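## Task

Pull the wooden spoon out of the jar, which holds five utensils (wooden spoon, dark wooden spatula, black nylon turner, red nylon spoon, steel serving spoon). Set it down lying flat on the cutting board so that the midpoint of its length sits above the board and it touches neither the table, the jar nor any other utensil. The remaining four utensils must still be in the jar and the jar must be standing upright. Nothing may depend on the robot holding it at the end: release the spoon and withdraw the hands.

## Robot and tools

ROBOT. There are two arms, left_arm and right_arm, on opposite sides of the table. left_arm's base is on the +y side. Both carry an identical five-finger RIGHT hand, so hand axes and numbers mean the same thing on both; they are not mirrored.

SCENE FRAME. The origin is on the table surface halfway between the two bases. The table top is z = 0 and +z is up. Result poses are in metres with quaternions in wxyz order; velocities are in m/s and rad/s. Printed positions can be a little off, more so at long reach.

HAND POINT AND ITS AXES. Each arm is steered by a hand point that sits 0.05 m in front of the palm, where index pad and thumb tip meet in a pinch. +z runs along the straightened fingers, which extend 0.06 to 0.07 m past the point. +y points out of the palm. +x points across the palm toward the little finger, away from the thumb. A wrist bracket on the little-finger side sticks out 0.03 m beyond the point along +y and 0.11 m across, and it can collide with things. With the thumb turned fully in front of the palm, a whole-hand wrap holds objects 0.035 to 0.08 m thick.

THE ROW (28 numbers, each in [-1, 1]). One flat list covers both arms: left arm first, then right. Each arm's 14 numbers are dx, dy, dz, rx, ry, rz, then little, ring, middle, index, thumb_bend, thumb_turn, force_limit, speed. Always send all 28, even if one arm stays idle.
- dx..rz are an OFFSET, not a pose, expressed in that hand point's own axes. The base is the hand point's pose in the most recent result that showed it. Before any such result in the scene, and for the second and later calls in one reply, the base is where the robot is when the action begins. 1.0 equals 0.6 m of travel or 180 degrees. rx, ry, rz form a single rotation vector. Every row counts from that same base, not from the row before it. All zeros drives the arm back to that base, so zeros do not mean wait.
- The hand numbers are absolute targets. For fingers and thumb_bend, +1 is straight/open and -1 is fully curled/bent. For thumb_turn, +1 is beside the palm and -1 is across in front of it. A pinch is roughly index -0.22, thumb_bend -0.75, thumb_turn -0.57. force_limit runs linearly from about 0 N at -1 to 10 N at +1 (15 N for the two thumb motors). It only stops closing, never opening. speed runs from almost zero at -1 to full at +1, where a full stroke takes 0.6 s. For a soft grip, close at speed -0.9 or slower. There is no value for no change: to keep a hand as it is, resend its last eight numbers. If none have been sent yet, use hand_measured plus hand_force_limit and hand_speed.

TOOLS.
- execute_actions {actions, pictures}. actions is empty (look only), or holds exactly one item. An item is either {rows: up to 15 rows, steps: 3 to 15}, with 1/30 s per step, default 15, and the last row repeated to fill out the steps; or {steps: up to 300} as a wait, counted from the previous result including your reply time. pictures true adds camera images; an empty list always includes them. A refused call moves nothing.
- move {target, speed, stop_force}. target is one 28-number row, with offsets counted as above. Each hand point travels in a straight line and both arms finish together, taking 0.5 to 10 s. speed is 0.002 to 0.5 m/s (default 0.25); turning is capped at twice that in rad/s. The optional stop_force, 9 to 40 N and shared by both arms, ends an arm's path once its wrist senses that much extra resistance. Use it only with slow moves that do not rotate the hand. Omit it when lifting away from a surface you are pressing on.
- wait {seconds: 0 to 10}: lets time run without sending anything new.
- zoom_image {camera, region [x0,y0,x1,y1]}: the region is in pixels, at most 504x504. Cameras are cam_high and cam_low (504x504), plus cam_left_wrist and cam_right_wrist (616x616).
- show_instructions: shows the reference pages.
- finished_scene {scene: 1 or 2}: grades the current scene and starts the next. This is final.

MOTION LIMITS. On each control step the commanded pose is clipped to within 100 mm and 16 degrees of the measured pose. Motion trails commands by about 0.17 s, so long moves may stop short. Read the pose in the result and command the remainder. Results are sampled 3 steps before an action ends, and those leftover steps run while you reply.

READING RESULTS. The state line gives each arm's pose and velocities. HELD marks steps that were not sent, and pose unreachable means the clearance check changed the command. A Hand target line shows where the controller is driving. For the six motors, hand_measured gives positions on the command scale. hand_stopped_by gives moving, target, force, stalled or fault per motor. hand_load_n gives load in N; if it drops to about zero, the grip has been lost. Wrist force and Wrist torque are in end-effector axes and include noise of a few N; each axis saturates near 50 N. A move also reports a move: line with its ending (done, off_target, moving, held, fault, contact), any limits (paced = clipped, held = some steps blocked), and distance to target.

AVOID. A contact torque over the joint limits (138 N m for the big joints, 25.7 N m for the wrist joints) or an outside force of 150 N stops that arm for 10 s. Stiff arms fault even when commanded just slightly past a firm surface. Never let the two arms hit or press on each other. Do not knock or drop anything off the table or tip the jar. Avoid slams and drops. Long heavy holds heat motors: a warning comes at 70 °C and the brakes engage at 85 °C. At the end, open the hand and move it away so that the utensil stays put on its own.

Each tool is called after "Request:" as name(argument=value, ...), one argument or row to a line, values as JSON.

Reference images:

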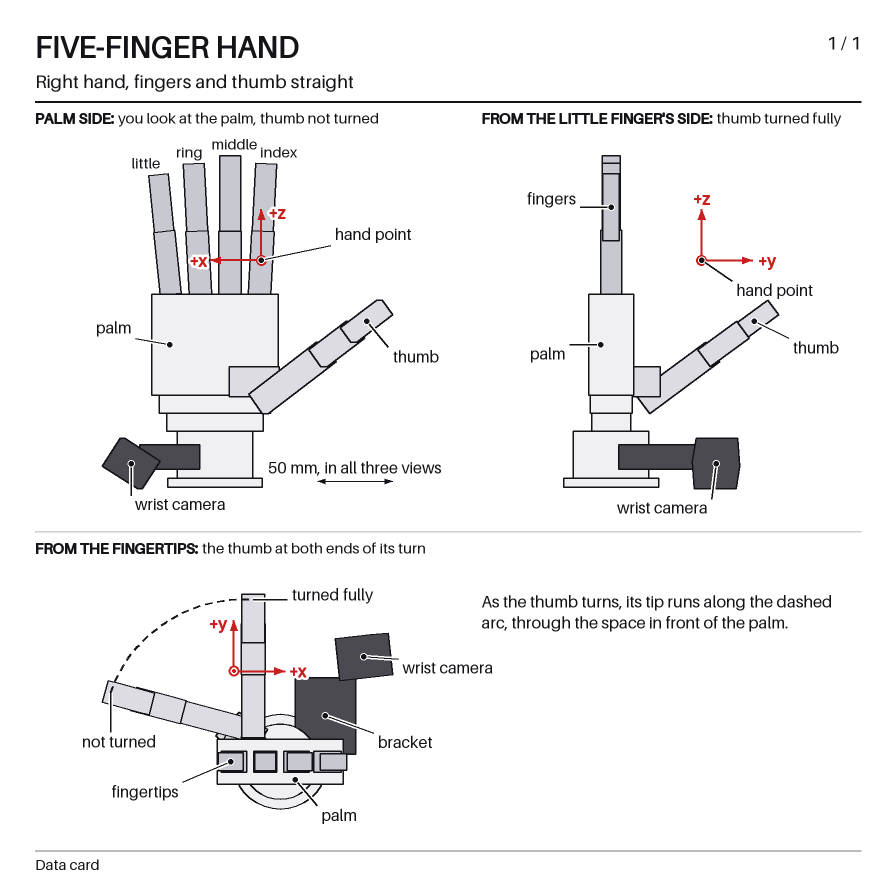

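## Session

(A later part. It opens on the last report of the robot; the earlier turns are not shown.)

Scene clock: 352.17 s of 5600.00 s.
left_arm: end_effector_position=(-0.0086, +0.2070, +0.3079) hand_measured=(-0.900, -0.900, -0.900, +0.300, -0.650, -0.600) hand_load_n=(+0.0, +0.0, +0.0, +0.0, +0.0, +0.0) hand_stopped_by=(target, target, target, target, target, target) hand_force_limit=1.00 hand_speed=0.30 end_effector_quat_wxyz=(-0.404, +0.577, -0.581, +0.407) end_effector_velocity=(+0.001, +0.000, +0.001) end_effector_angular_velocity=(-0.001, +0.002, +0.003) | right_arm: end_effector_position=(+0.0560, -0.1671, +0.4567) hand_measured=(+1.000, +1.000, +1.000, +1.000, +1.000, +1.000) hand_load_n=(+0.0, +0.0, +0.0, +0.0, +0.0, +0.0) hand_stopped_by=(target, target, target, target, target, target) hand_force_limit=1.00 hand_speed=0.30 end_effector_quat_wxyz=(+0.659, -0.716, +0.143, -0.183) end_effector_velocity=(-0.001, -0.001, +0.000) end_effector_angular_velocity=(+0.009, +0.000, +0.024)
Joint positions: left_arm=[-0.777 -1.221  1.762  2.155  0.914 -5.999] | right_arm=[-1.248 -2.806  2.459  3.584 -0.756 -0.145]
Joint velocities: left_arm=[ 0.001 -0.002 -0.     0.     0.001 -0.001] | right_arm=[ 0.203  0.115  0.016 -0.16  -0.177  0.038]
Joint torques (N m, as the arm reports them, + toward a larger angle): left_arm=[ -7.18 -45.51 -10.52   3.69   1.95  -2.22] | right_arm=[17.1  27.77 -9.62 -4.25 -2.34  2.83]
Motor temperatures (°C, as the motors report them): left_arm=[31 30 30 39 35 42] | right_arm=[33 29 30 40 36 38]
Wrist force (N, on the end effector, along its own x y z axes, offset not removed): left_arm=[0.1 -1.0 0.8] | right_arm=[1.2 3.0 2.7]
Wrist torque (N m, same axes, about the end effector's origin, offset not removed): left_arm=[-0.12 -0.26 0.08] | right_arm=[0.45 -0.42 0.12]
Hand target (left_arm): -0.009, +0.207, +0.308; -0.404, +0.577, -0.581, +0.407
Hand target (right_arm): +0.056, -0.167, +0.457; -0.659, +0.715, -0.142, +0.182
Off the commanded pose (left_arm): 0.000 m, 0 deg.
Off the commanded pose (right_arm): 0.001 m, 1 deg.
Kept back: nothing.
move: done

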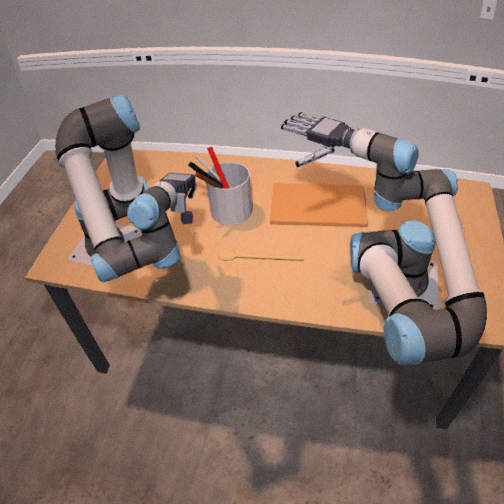

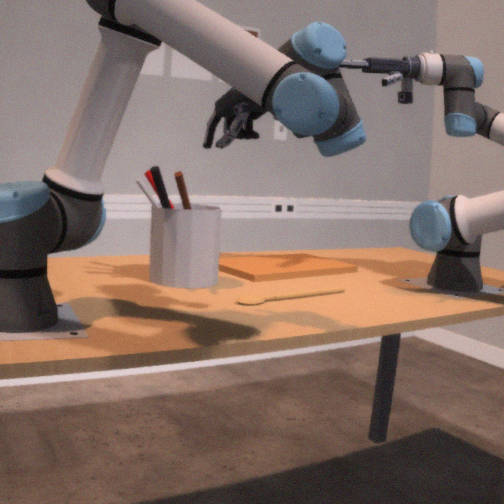

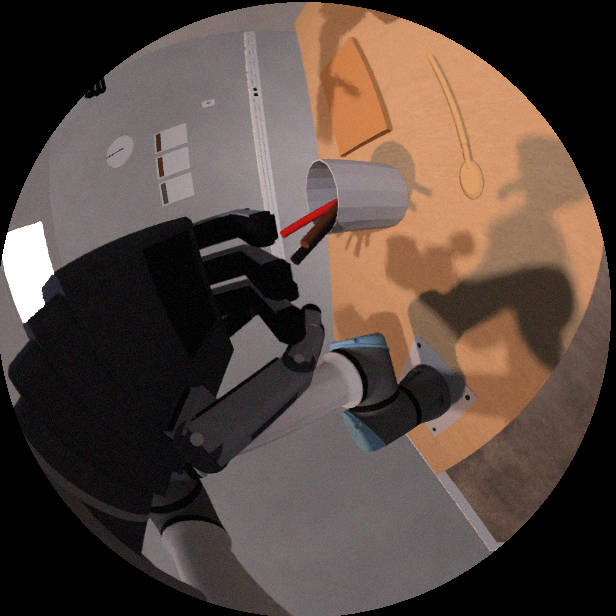

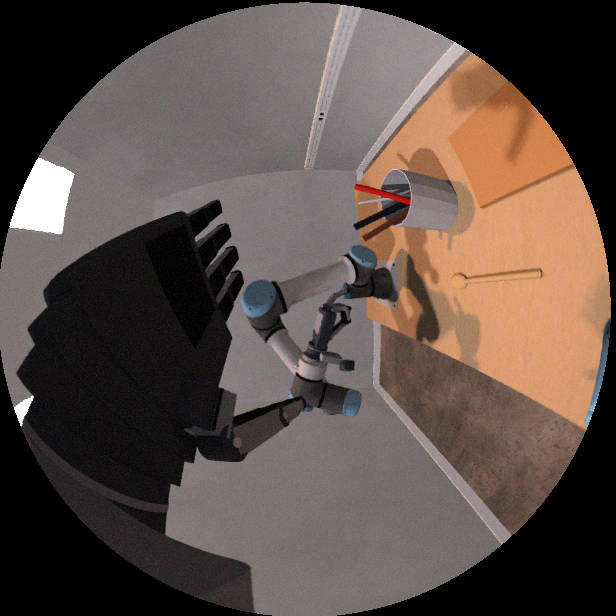

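Request:
move(
  target=[0.35,0.358,0.234,0,0,0, -0.9,-0.9,-0.9,0.3,-0.65,-0.6,1,0.3, 0,0,0,0,0,0, 1,1,1,1,1,1,1,0.3],
  speed=0.15,
)

Request:
move(
  target=[0,0,0,0.055,0,0, -0.9,-0.9,-0.9,0.3,-0.65,-0.6,1,0.3, 0,0,0,0,0,0, 1,1,1,1,1,1,1,0.3],
  speed=0.05,
)

Scene clock: 355.27 s of 5600.00 s.
left_arm: end_effector_position=(+0.0489, -0.0032, +0.0586) hand_measured=(-0.900, -0.900, -0.900, +0.300, -0.650, -0.600) hand_load_n=(+0.0, +0.0, +0.0, +0.0, +0.0, +0.0) hand_stopped_by=(target, target, target, target, target, target) hand_force_limit=1.00 hand_speed=0.30 end_effector_quat_wxyz=(-0.404, +0.577, -0.581, +0.408) end_effector_velocity=(+0.001, -0.002, -0.002) end_effector_angular_velocity=(+0.003, -0.001, +0.001) | right_arm: end_effector_position=(+0.0560, -0.1671, +0.4567) hand_measured=(+1.000, +1.000, +1.000, +1.000, +1.000, +1.000) hand_load_n=(+0.0, +0.0, +0.0, +0.0, +0.0, +0.0) hand_stopped_by=(target, target, target, target, target, target) hand_force_limit=1.00 hand_speed=0.30 end_effector_quat_wxyz=(+0.659, -0.716, +0.143, -0.183) end_effector_velocity=(-0.000, +0.000, -0.000) end_effector_angular_velocity=(+0.001, +0.002, +0.001)
Joint positions: left_arm=[-0.434 -0.517  1.217  1.812  0.616 -5.748] | right_arm=[-1.247 -2.805  2.459  3.584 -0.757 -0.144]
Joint velocities: left_arm=[ 0.003  0.008 -0.011  0.003 -0.001  0.003] | right_arm=[-0.003 -0.001  0.     0.002  0.004  0.001]
Joint torques (N m, as the arm reports them, + toward a larger angle): left_arm=[  7.51 -41.52 -23.09   4.42  -3.03   2.34] | right_arm=[-14.88  11.21 -30.39   1.25   2.13  -2.29]
Motor temperatures (°C, as the motors report them): left_arm=[31 30 30 39 35 42] | right_arm=[33 29 30 40 36 38]
Wrist force (N, on the end effector, along its own x y z axes, offset not removed): left_arm=[1.1 -1.0 0.6] | right_arm=[2.4 4.0 4.4]
Wrist torque (N m, same axes, about the end effector's origin, offset not removed): left_arm=[-0.10 -0.38 0.16] | right_arm=[0.46 -0.66 0.22]
Hand target (left_arm): +0.049, -0.003, +0.058; -0.404, +0.577, -0.581, +0.408
Hand target (right_arm): +0.056, -0.167, +0.457; -0.659, +0.716, -0.143, +0.183
Off the commanded pose (left_arm): 0.001 m, 0 deg.
Off the commanded pose (right_arm): 0.000 m, 0 deg.
Kept back: nothing.
move: done

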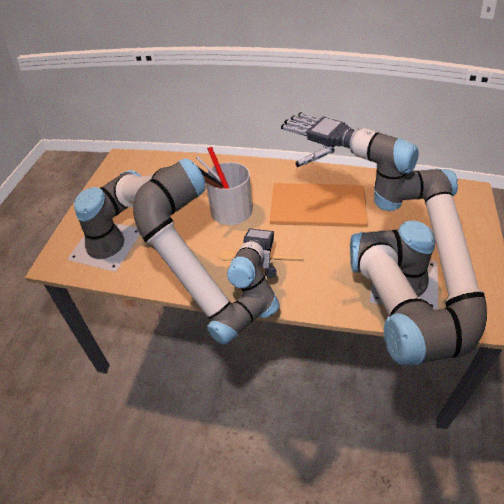

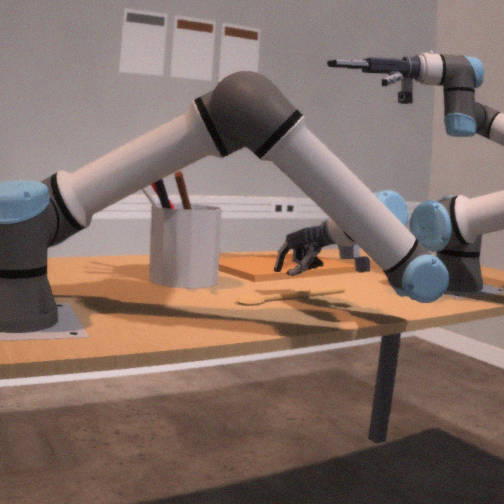

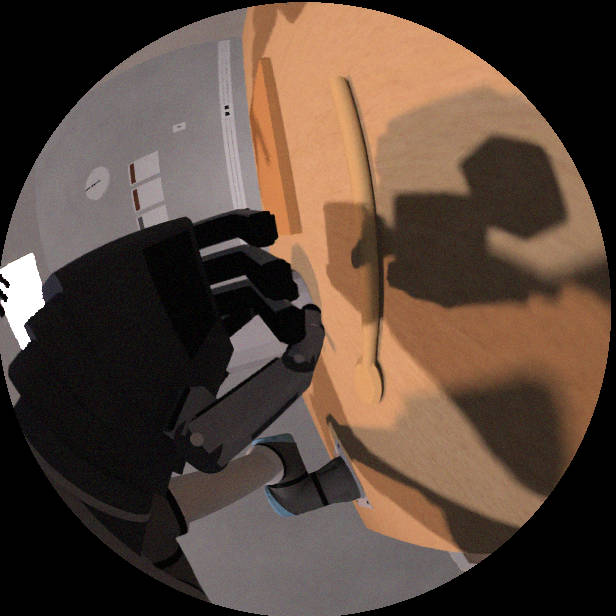

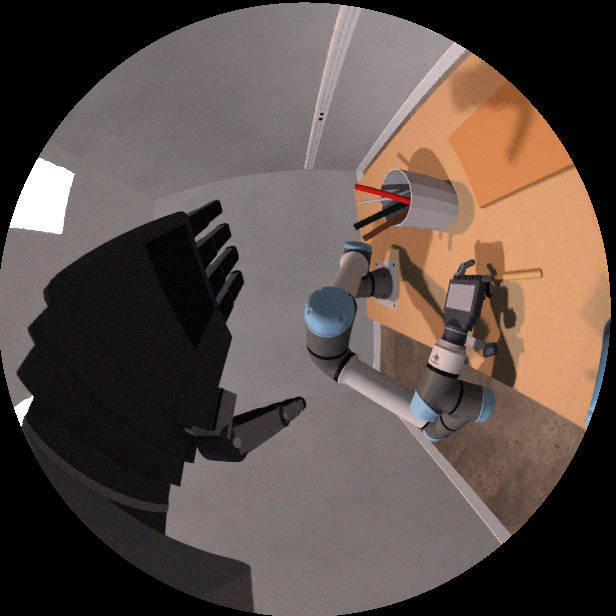

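Scene clock: 357.30 s of 5600.00 s.
left_arm: end_effector_position=(+0.0488, -0.0032, +0.0585) hand_measured=(-0.900, -0.900, -0.900, +0.300, -0.650, -0.600) hand_load_n=(+0.0, +0.0, +0.0, +0.0, +0.0, +0.0) hand_stopped_by=(target, target, target, target, target, target) hand_force_limit=1.00 hand_speed=0.30 end_effector_quat_wxyz=(-0.452, +0.540, -0.544, +0.456) end_effector_velocity=(+0.001, +0.000, +0.001) end_effector_angular_velocity=(+0.001, -0.019, +0.004) | right_arm: end_effector_position=(+0.0560, -0.1671, +0.4567) hand_measured=(+1.000, +1.000, +1.000, +1.000, +1.000, +1.000) hand_load_n=(+0.0, +0.0, +0.0, +0.0, +0.0, +0.0) hand_stopped_by=(target, target, target, target, target, target) hand_force_limit=1.00 hand_speed=0.30 end_effector_quat_wxyz=(+0.659, -0.716, +0.143, -0.183) end_effector_velocity=(-0.000, -0.000, -0.000) end_effector_angular_velocity=(-0.000, -0.001, +0.000)
Joint positions: left_arm=[-0.464 -0.463  1.276  1.998  0.575 -6.003] | right_arm=[-1.247 -2.805  2.459  3.584 -0.757 -0.144]
Joint velocities: left_arm=[-0.001  0.005  0.007  0.024 -0.    -0.031] | right_arm=[ 0.    -0.     0.     0.     0.    -0.001]
Joint torques (N m, as the arm reports them, + toward a larger angle): left_arm=[ -7.93 -41.7   -5.34   3.95  -2.71  -2.36] | right_arm=[ 14.51  27.24 -27.83  -3.9   -1.68  -0.81]
Motor temperatures (°C, as the motors report them): left_arm=[31 30 30 39 35 42] | right_arm=[33 29 30 40 36 38]
Wrist force (N, on the end effector, along its own x y z axes, offset not removed): left_arm=[1.1 -0.6 1.3] | right_arm=[-0.1 2.6 1.7]
Wrist torque (N m, same axes, about the end effector's origin, offset not removed): left_arm=[-0.16 -0.38 0.20] | right_arm=[0.45 -0.17 -0.04]
Hand target (left_arm): +0.049, -0.003, +0.059; -0.452, +0.540, -0.544, +0.456
Hand target (right_arm): +0.056, -0.167, +0.457; -0.659, +0.716, -0.143, +0.183
Off the commanded pose (left_arm): 0.000 m, 0 deg.
Off the commanded pose (right_arm): 0.000 m, 0 deg.
Kept back: nothing.
move: done

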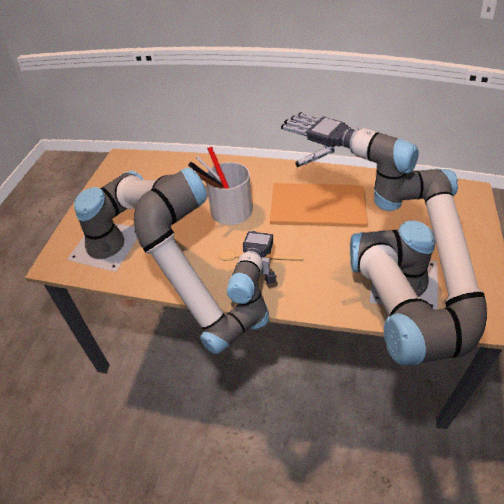

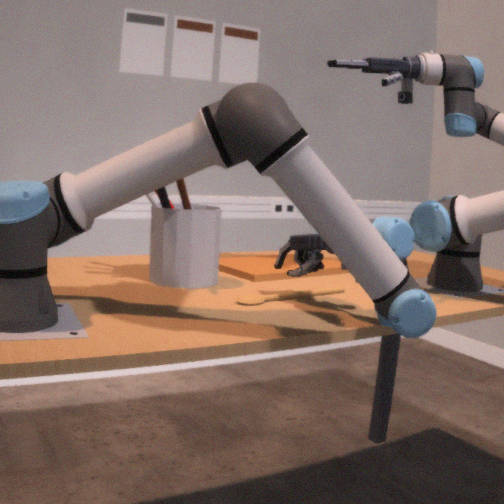

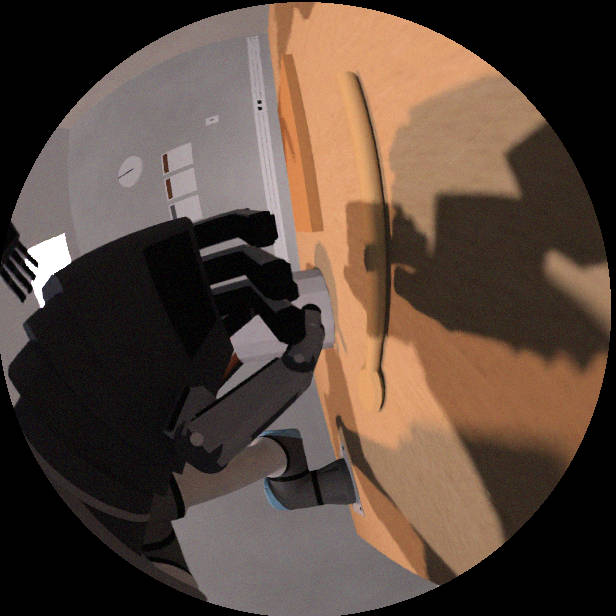

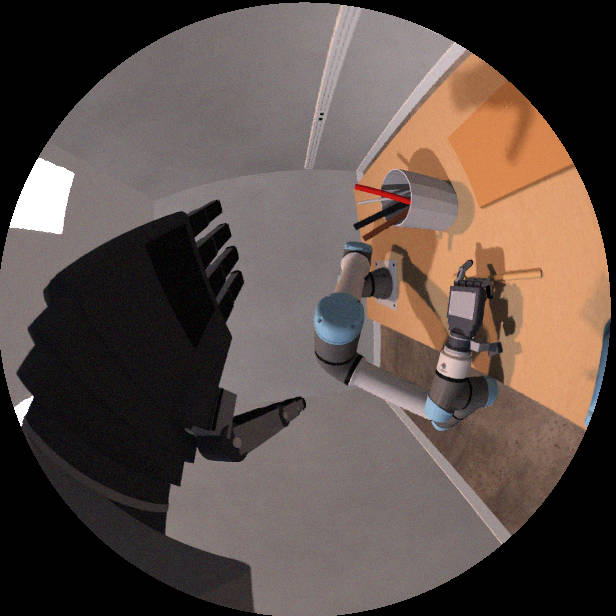

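Request:
move(
  target=[0,0.05,0.009,0,0,0, -0.9,-0.9,-0.9,0.3,-0.65,-0.6,1,0.3, 0,0,0,0,0,0, 1,1,1,1,1,1,1,0.3],
  speed=0.01,
  stop_force=9,
)

Request:
zoom_image(
  camera="cam_low",
  region=[200,150,460,350],
)

Scene clock: 368.67 s of 5600.00 s.
left_arm: end_effector_position=(+0.0482, -0.0038, +0.0512) hand_measured=(-0.900, -0.900, -0.900, +0.300, -0.650, -0.600) hand_load_n=(+0.0, +0.0, +0.0, +0.0, +0.0, +0.0) hand_stopped_by=(target, target, target, target, target, target) hand_force_limit=1.00 hand_speed=0.30 end_effector_quat_wxyz=(-0.451, +0.541, -0.544, +0.457) end_effector_velocity=(-0.000, -0.000, +0.000) end_effector_angular_velocity=(-0.000, +0.001, -0.001) | right_arm: end_effector_position=(+0.0560, -0.1671, +0.4567) hand_measured=(+1.000, +1.000, +1.000, +1.000, +1.000, +1.000) hand_load_n=(+0.0, +0.0, +0.0, +0.0, +0.0, +0.0) hand_stopped_by=(target, target, target, target, target, target) hand_force_limit=1.00 hand_speed=0.30 end_effector_quat_wxyz=(+0.659, -0.716, +0.143, -0.183) end_effector_velocity=(+0.000, +0.000, -0.000) end_effector_angular_velocity=(-0.000, +0.000, +0.000)
Joint positions: left_arm=[-0.464 -0.45   1.27   1.989  0.574 -6.005] | right_arm=[-1.247 -2.805  2.459  3.584 -0.757 -0.144]
Joint velocities: left_arm=[-0.    -0.001 -0.    -0.    -0.     0.001] | right_arm=[ 0.  0.  0.  0.  0. -0.]
Joint torques (N m, as the arm reports them, + toward a larger angle): left_arm=[  0.26 -53.14 -13.95   1.35  -0.34  -0.01] | right_arm=[-14.    22.46 -24.89  -3.63  -1.6    0.5 ]
Motor temperatures (°C, as the motors report them): left_arm=[31 30 30 39 35 42] | right_arm=[33 29 30 40 36 38]
Wrist force (N, on the end effector, along its own x y z axes, offset not removed): left_arm=[0.6 -2.3 1.2] | right_arm=[1.6 1.0 1.2]
Wrist torque (N m, same axes, about the end effector's origin, offset not removed): left_arm=[-0.39 -0.31 0.10] | right_arm=[0.23 -0.36 0.07]
Hand target (left_arm): +0.048, -0.004, +0.051; -0.451, +0.541, -0.544, +0.457
Hand target (right_arm): +0.056, -0.167, +0.457; -0.659, +0.716, -0.143, +0.183
Off the commanded pose (left_arm): 0.023 m, 0 deg.
Off the commanded pose (right_arm): 0.000 m, 0 deg.
FORCE FAULT: contact force on the left arm reached its limit, and that arm stopped for 10 seconds. The contact can be on any part of that arm, not only on its tool. That arm's remaining commands of this call were not run. That arm holds still and accepts commands again. Move the arm away from the contact; if what it grips holds it there, let go first. Pushing or pulling that hard again can fault the arm again.
Kept back: nothing.
move: fault (left_arm)

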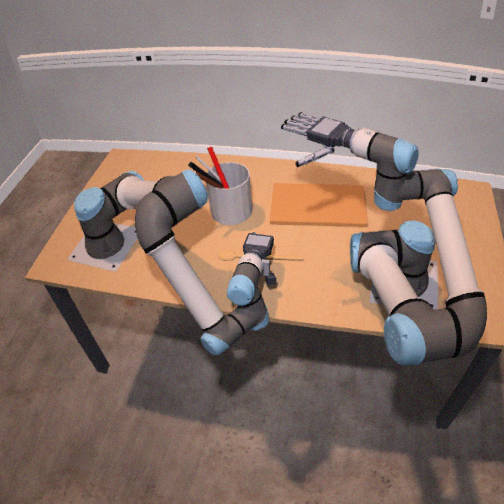

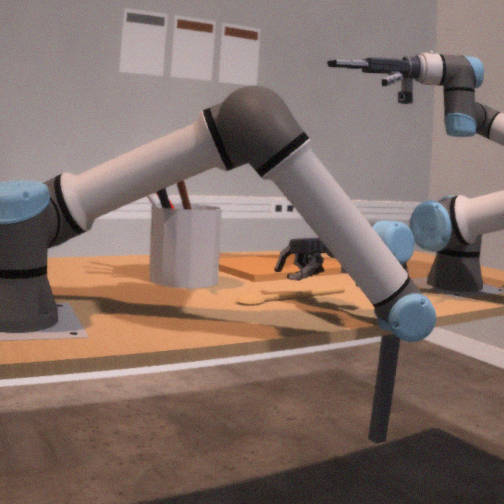

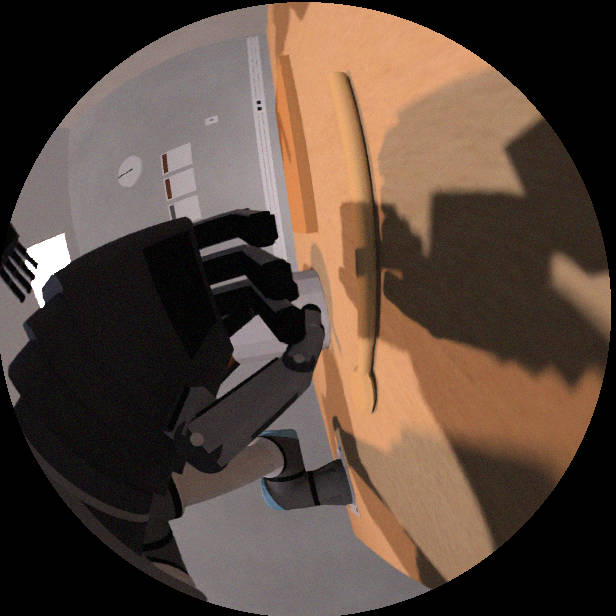

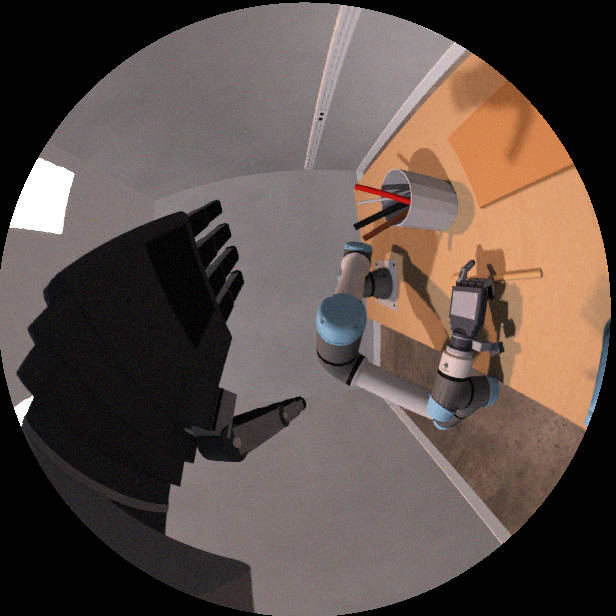

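Region (200, 150, 460, 350) of cam_low's 504x504 image, scaled by 1.938, with more detail than that image has; it fills the top 388 rows of this view, and the rest is white.

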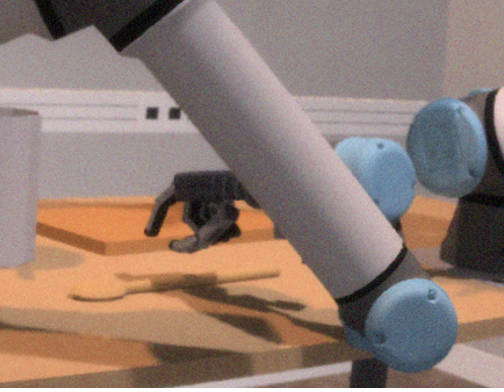

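Request:
move(
  target=[0,-0.5,-0.09,0,0,0, 1,1,1,1,1,1,1,0.3, 0,0,0,0,0,0, 1,1,1,1,1,1,1,0.3],
  speed=0.15,
)

Request:
move(
  target=[0,0,0,-0.055,0.32,0, 1,1,1,1,1,1,1,0.3, 0,0,0,0,0,0, 1,1,1,1,1,1,1,0.3],
  speed=0.15,
)

Scene clock: 371.73 s of 5600.00 s.
left_arm: end_effector_position=(+0.0482, -0.0024, +0.3557) hand_measured=(+1.000, +1.000, +1.000, +1.000, +1.000, +1.000) hand_load_n=(+0.0, +0.0, +0.0, +0.0, +0.0, +0.0) hand_stopped_by=(target, target, target, target, target, target) hand_force_limit=1.00 hand_speed=0.30 end_effector_quat_wxyz=(-0.451, +0.541, -0.544, +0.457) end_effector_velocity=(+0.001, -0.001, +0.003) end_effector_angular_velocity=(-0.003, +0.000, +0.000) | right_arm: end_effector_position=(+0.0560, -0.1671, +0.4567) hand_measured=(+1.000, +1.000, +1.000, +1.000, +1.000, +1.000) hand_load_n=(+0.0, +0.0, +0.0, +0.0, +0.0, +0.0) hand_stopped_by=(target, target, target, target, target, target) hand_force_limit=1.00 hand_speed=0.30 end_effector_quat_wxyz=(+0.659, -0.716, +0.143, -0.183) end_effector_velocity=(+0.000, +0.000, +0.000) end_effector_angular_velocity=(+0.000, -0.000, -0.000)
Joint positions: left_arm=[-0.465 -0.865  1.178  2.497  0.575 -6.006] | right_arm=[-1.247 -2.805  2.459  3.584 -0.757 -0.144]
Joint velocities: left_arm=[ 0.001 -0.002 -0.006  0.007 -0.001 -0.001] | right_arm=[-0.001 -0.     0.    -0.     0.    -0.   ]
Joint torques (N m, as the arm reports them, + toward a larger angle): left_arm=[  7.54 -62.46 -29.4    3.84   1.97  -2.25] | right_arm=[-13.41  22.23 -25.42  -3.88  -1.43   1.01]
Motor temperatures (°C, as the motors report them): left_arm=[31 30 30 39 35 42] | right_arm=[33 29 30 40 36 38]
Wrist force (N, on the end effector, along its own x y z axes, offset not removed): left_arm=[0.0 -1.6 1.0] | right_arm=[0.8 2.0 2.6]
Wrist torque (N m, same axes, about the end effector's origin, offset not removed): left_arm=[-0.21 -0.23 0.00] | right_arm=[0.30 -0.36 0.03]
Hand target (left_arm): +0.048, -0.002, +0.356; -0.451, +0.541, -0.544, +0.457
Hand target (right_arm): +0.056, -0.167, +0.457; -0.659, +0.716, -0.143, +0.183
Off the commanded pose (left_arm): 0.000 m, 0 deg.
Off the commanded pose (right_arm): 0.000 m, 0 deg.
Kept back: nothing.
move: done

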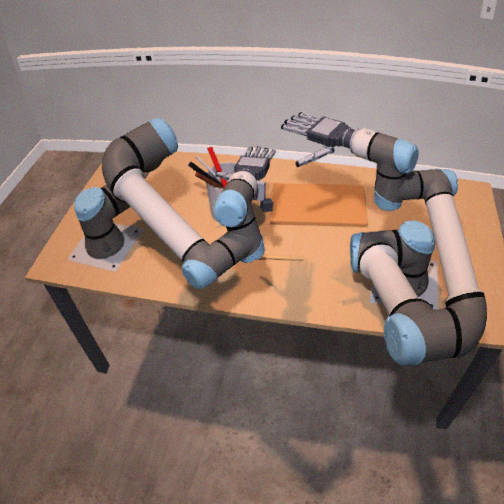

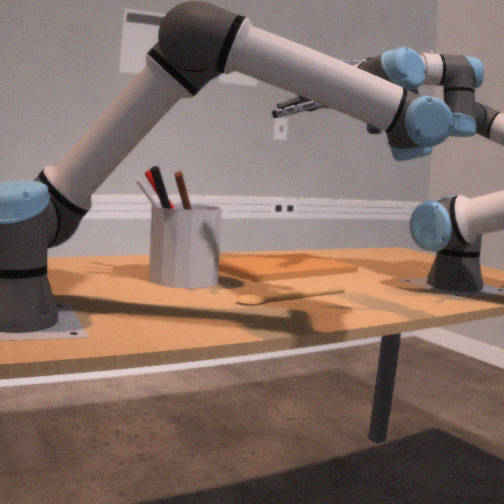

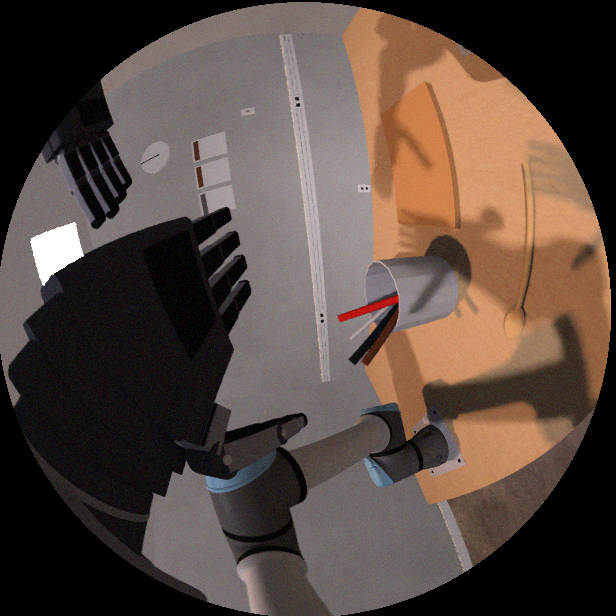

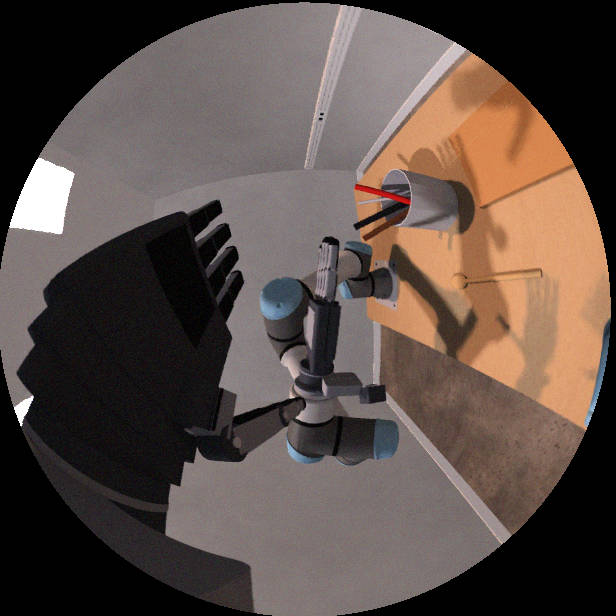

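Scene clock: 375.77 s of 5600.00 s.
left_arm: end_effector_position=(+0.0483, -0.0023, +0.3560) hand_measured=(+1.000, +1.000, +1.000, +1.000, +1.000, +1.000) hand_load_n=(+0.0, +0.0, +0.0, +0.0, +0.0, +0.0) hand_stopped_by=(target, target, target, target, target, target) hand_force_limit=1.00 hand_speed=0.30 end_effector_quat_wxyz=(-0.088, +0.291, -0.729, +0.613) end_effector_velocity=(+0.001, +0.000, -0.001) end_effector_angular_velocity=(-0.007, -0.002, -0.016) | right_arm: end_effector_position=(+0.0560, -0.1671, +0.4567) hand_measured=(+1.000, +1.000, +1.000, +1.000, +1.000, +1.000) hand_load_n=(+0.0, +0.0, +0.0, +0.0, +0.0, +0.0) hand_stopped_by=(target, target, target, target, target, target) hand_force_limit=1.00 hand_speed=0.30 end_effector_quat_wxyz=(+0.659, -0.716, +0.143, -0.183) end_effector_velocity=(-0.000, -0.000, +0.000) end_effector_angular_velocity=(+0.000, -0.001, +0.000)
Joint positions: left_arm=[-0.53  -1.513  1.571  0.468  0.48  -3.854] | right_arm=[-1.247 -2.805  2.459  3.584 -0.757 -0.144]
Joint velocities: left_arm=[ 0.003 -0.016  0.02  -0.036  0.014  0.032] | right_arm=[ 0.001 -0.001 -0.    -0.    -0.    -0.   ]
Joint torques (N m, as the arm reports them, + toward a larger angle): left_arm=[  6.01 -37.21 -14.21  -2.27   1.71   2.42] | right_arm=[-12.59  22.95 -25.18  -3.91  -1.53   0.86]
Motor temperatures (°C, as the motors report them): left_arm=[31 30 30 39 35 42] | right_arm=[33 29 30 40 36 38]
Wrist force (N, on the end effector, along its own x y z axes, offset not removed): left_arm=[0.5 -1.3 0.8] | right_arm=[0.9 2.2 1.6]
Wrist torque (N m, same axes, about the end effector's origin, offset not removed): left_arm=[-0.18 -0.26 0.14] | right_arm=[0.41 -0.35 0.07]
Hand target (left_arm): +0.048, -0.002, +0.356; +0.088, -0.290, +0.729, -0.614
Hand target (right_arm): +0.056, -0.167, +0.457; -0.659, +0.716, -0.143, +0.183
Off the commanded pose (left_arm): 0.000 m, 0 deg.
Off the commanded pose (right_arm): 0.000 m, 0 deg.
Kept back: nothing.
move: done

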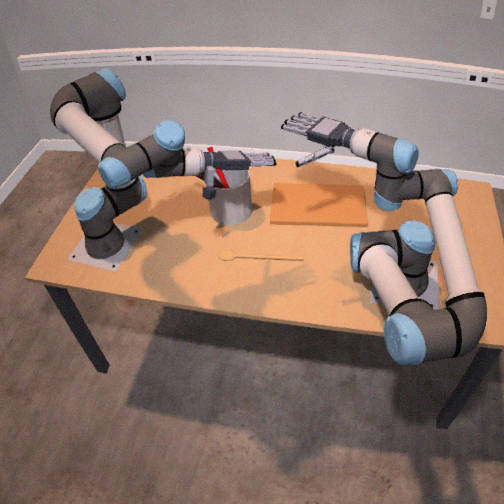

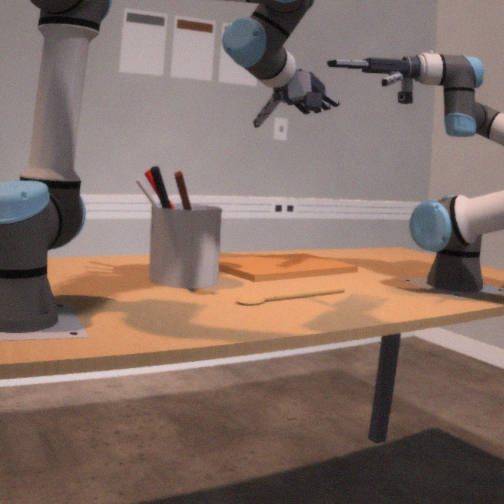

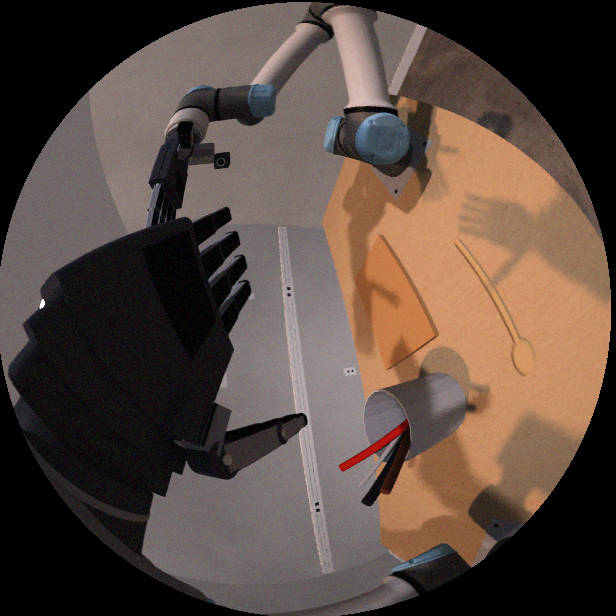

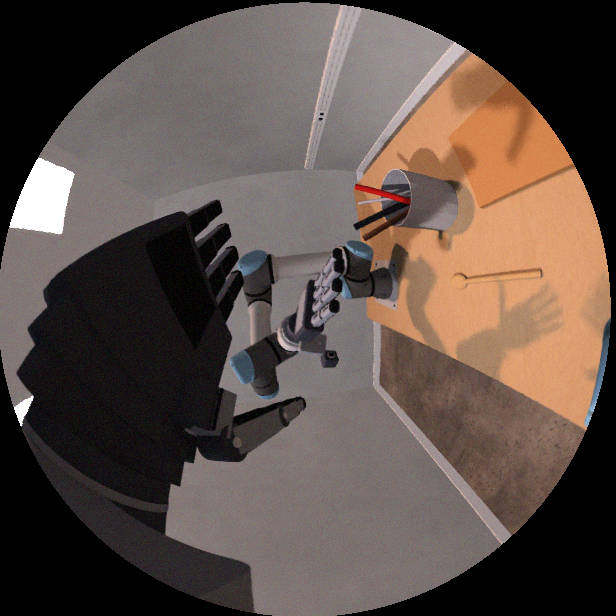

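Request:
move(
  target=[0,0,0,0.106,-0.322,0.029, 1,1,1,1,1,1,1,0.3, 0,0,0,0,0,0, 1,1,1,1,1,1,1,0.3],
  speed=0.1,
)

Scene clock: 381.77 s of 5600.00 s.
left_arm: end_effector_position=(+0.0481, -0.0025, +0.3557) hand_measured=(+1.000, +1.000, +1.000, +1.000, +1.000, +1.000) hand_load_n=(+0.0, +0.0, +0.0, +0.0, +0.0, +0.0) hand_stopped_by=(target, target, target, target, target, target) hand_force_limit=1.00 hand_speed=0.30 end_effector_quat_wxyz=(+0.499, -0.500, +0.501, -0.500) end_effector_velocity=(-0.000, +0.000, +0.000) end_effector_angular_velocity=(+0.001, -0.005, +0.015) | right_arm: end_effector_position=(+0.0560, -0.1671, +0.4567) hand_measured=(+1.000, +1.000, +1.000, +1.000, +1.000, +1.000) hand_load_n=(+0.0, +0.0, +0.0, +0.0, +0.0, +0.0) hand_stopped_by=(target, target, target, target, target, target) hand_force_limit=1.00 hand_speed=0.30 end_effector_quat_wxyz=(+0.659, -0.716, +0.143, -0.183) end_effector_velocity=(+0.000, -0.000, -0.000) end_effector_angular_velocity=(+0.000, +0.000, -0.001)
Joint positions: left_arm=[-0.483 -0.877  1.333  2.681  0.575 -6.278] | right_arm=[-1.247 -2.805  2.459  3.584 -0.757 -0.144]
Joint velocities: left_arm=[ 0.004  0.007 -0.01   0.011  0.012 -0.007] | right_arm=[ 0.    -0.     0.    -0.    -0.001  0.   ]
Joint torques (N m, as the arm reports them, + toward a larger angle): left_arm=[  7.28 -35.04 -27.05   3.38   2.44  -2.29] | right_arm=[-14.01  23.71 -24.84  -3.97  -1.52   0.86]
Motor temperatures (°C, as the motors report them): left_arm=[31 30 30 39 35 42] | right_arm=[33 29 30 40 36 38]
Wrist force (N, on the end effector, along its own x y z axes, offset not removed): left_arm=[-0.1 -1.1 0.2] | right_arm=[0.6 1.4 2.5]
Wrist torque (N m, same axes, about the end effector's origin, offset not removed): left_arm=[-0.17 -0.27 0.05] | right_arm=[0.23 -0.35 0.09]
Hand target (left_arm): +0.048, -0.002, +0.356; +0.500, -0.500, +0.501, -0.499
Hand target (right_arm): +0.056, -0.167, +0.457; -0.659, +0.716, -0.143, +0.183
Off the commanded pose (left_arm): 0.000 m, 0 deg.
Off the commanded pose (right_arm): 0.000 m, 0 deg.
Kept back: nothing.
move: done

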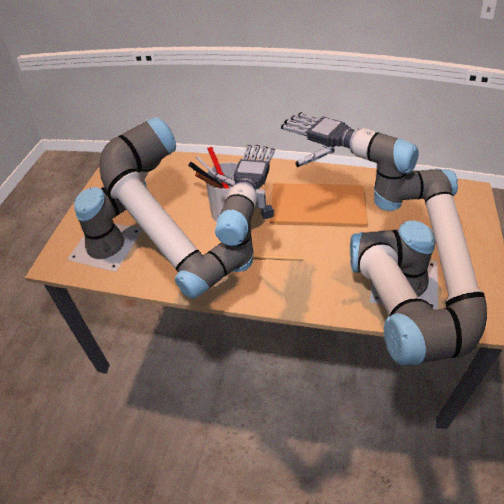

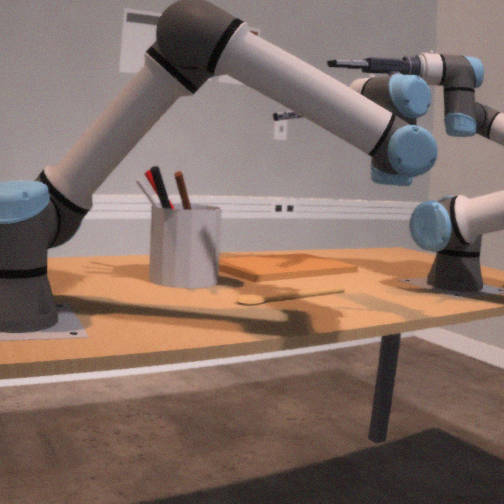

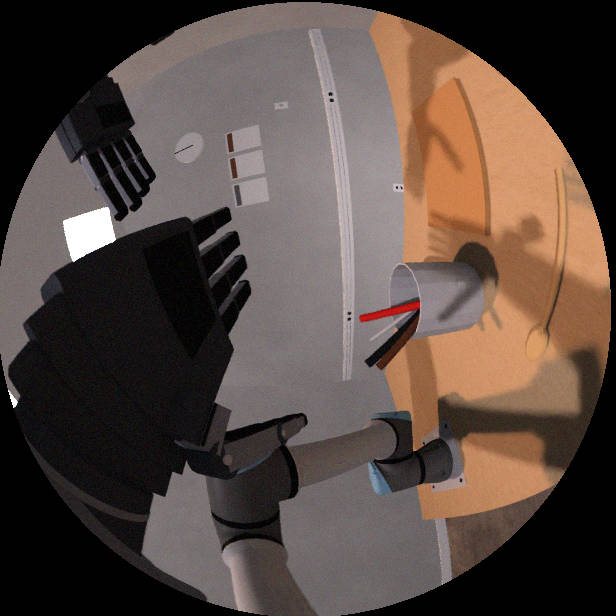

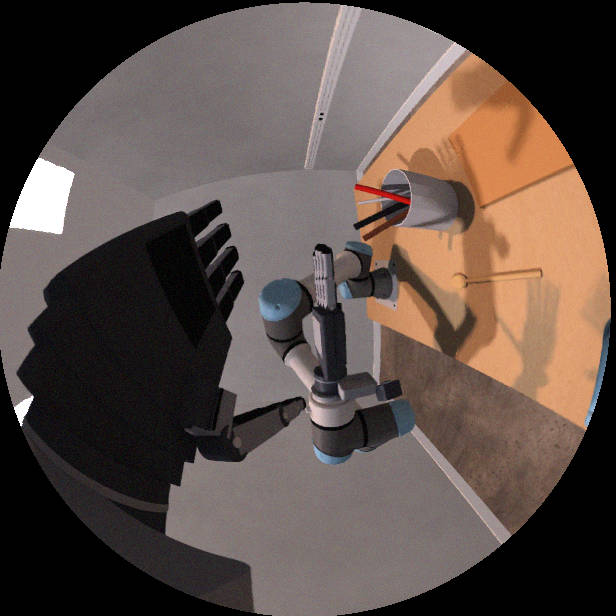

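Request:
move(
  target=[0,0,0,-0.106,0.322,-0.029, 1,1,1,1,1,1,1,0.3, 0,0,0,0,0,0, 1,1,1,1,1,1,1,0.3],
  speed=0.1,
)

Scene clock: 387.93 s of 5600.00 s.
left_arm: end_effector_position=(+0.0483, -0.0023, +0.3561) hand_measured=(+1.000, +1.000, +1.000, +1.000, +1.000, +1.000) hand_load_n=(+0.0, +0.0, +0.0, +0.0, +0.0, +0.0) hand_stopped_by=(target, target, target, target, target, target) hand_force_limit=1.00 hand_speed=0.30 end_effector_quat_wxyz=(-0.088, +0.291, -0.729, +0.613) end_effector_velocity=(+0.001, -0.000, -0.001) end_effector_angular_velocity=(-0.004, +0.003, -0.016) | right_arm: end_effector_position=(+0.0560, -0.1671, +0.4567) hand_measured=(+1.000, +1.000, +1.000, +1.000, +1.000, +1.000) hand_load_n=(+0.0, +0.0, +0.0, +0.0, +0.0, +0.0) hand_stopped_by=(target, target, target, target, target, target) hand_force_limit=1.00 hand_speed=0.30 end_effector_quat_wxyz=(+0.659, -0.716, +0.143, -0.183) end_effector_velocity=(+0.000, -0.000, +0.000) end_effector_angular_velocity=(+0.000, +0.001, -0.001)
Joint positions: left_arm=[-0.53  -1.513  1.57   0.469  0.48  -3.855] | right_arm=[-1.247 -2.805  2.459  3.584 -0.757 -0.144]
Joint velocities: left_arm=[ 0.005 -0.013  0.015 -0.026  0.018  0.023] | right_arm=[-0.001  0.    -0.    -0.    -0.     0.001]
Joint torques (N m, as the arm reports them, + toward a larger angle): left_arm=[  7.39 -39.21 -12.91  -2.37   1.5    2.38] | right_arm=[-12.62  23.6  -25.26  -3.64  -1.44   1.1 ]
Motor temperatures (°C, as the motors report them): left_arm=[31 30 30 39 35 42] | right_arm=[33 29 30 40 36 38]
Wrist force (N, on the end effector, along its own x y z axes, offset not removed): left_arm=[-0.8 -1.7 1.4] | right_arm=[3.7 2.8 3.2]
Wrist torque (N m, same axes, about the end effector's origin, offset not removed): left_arm=[-0.26 -0.14 0.02] | right_arm=[0.39 -0.87 0.31]
Hand target (left_arm): +0.048, -0.002, +0.356; +0.087, -0.291, +0.729, -0.614
Hand target (right_arm): +0.056, -0.167, +0.457; -0.659, +0.716, -0.143, +0.183
Off the commanded pose (left_arm): 0.000 m, 0 deg.
Off the commanded pose (right_arm): 0.000 m, 0 deg.
Kept back: nothing.
move: done

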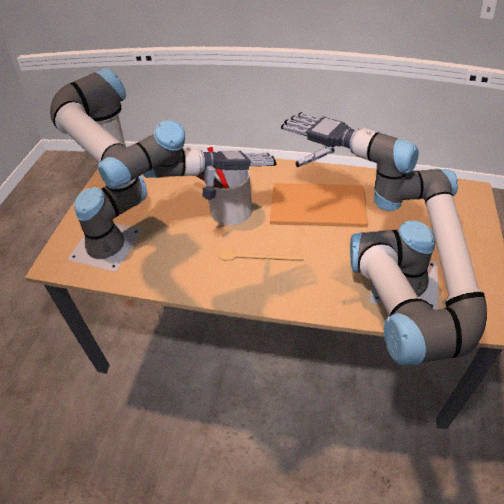

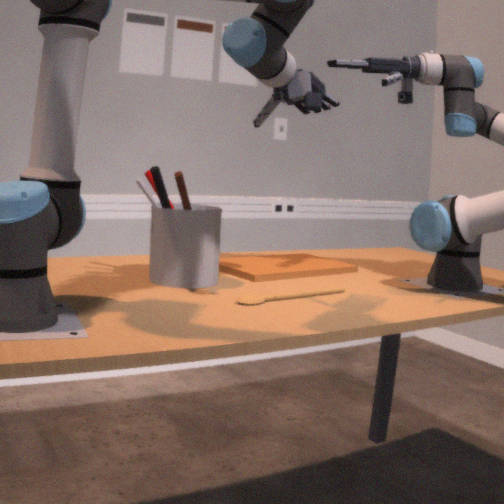

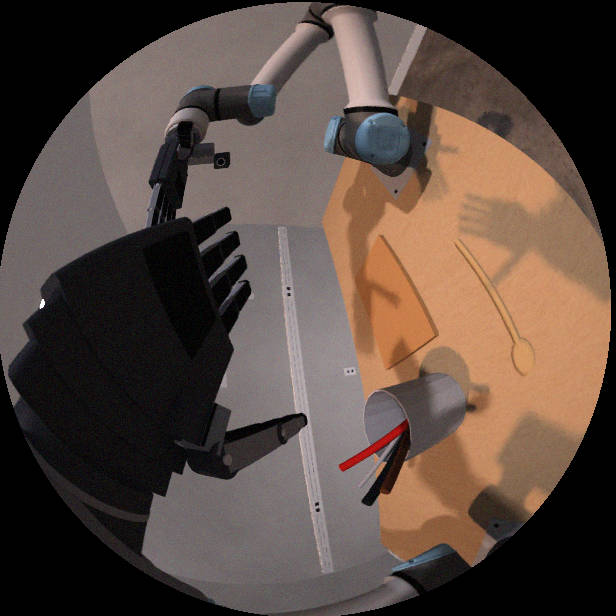

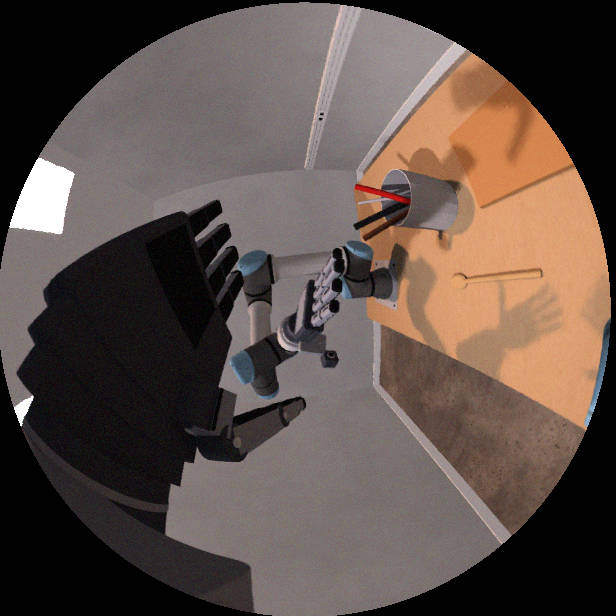

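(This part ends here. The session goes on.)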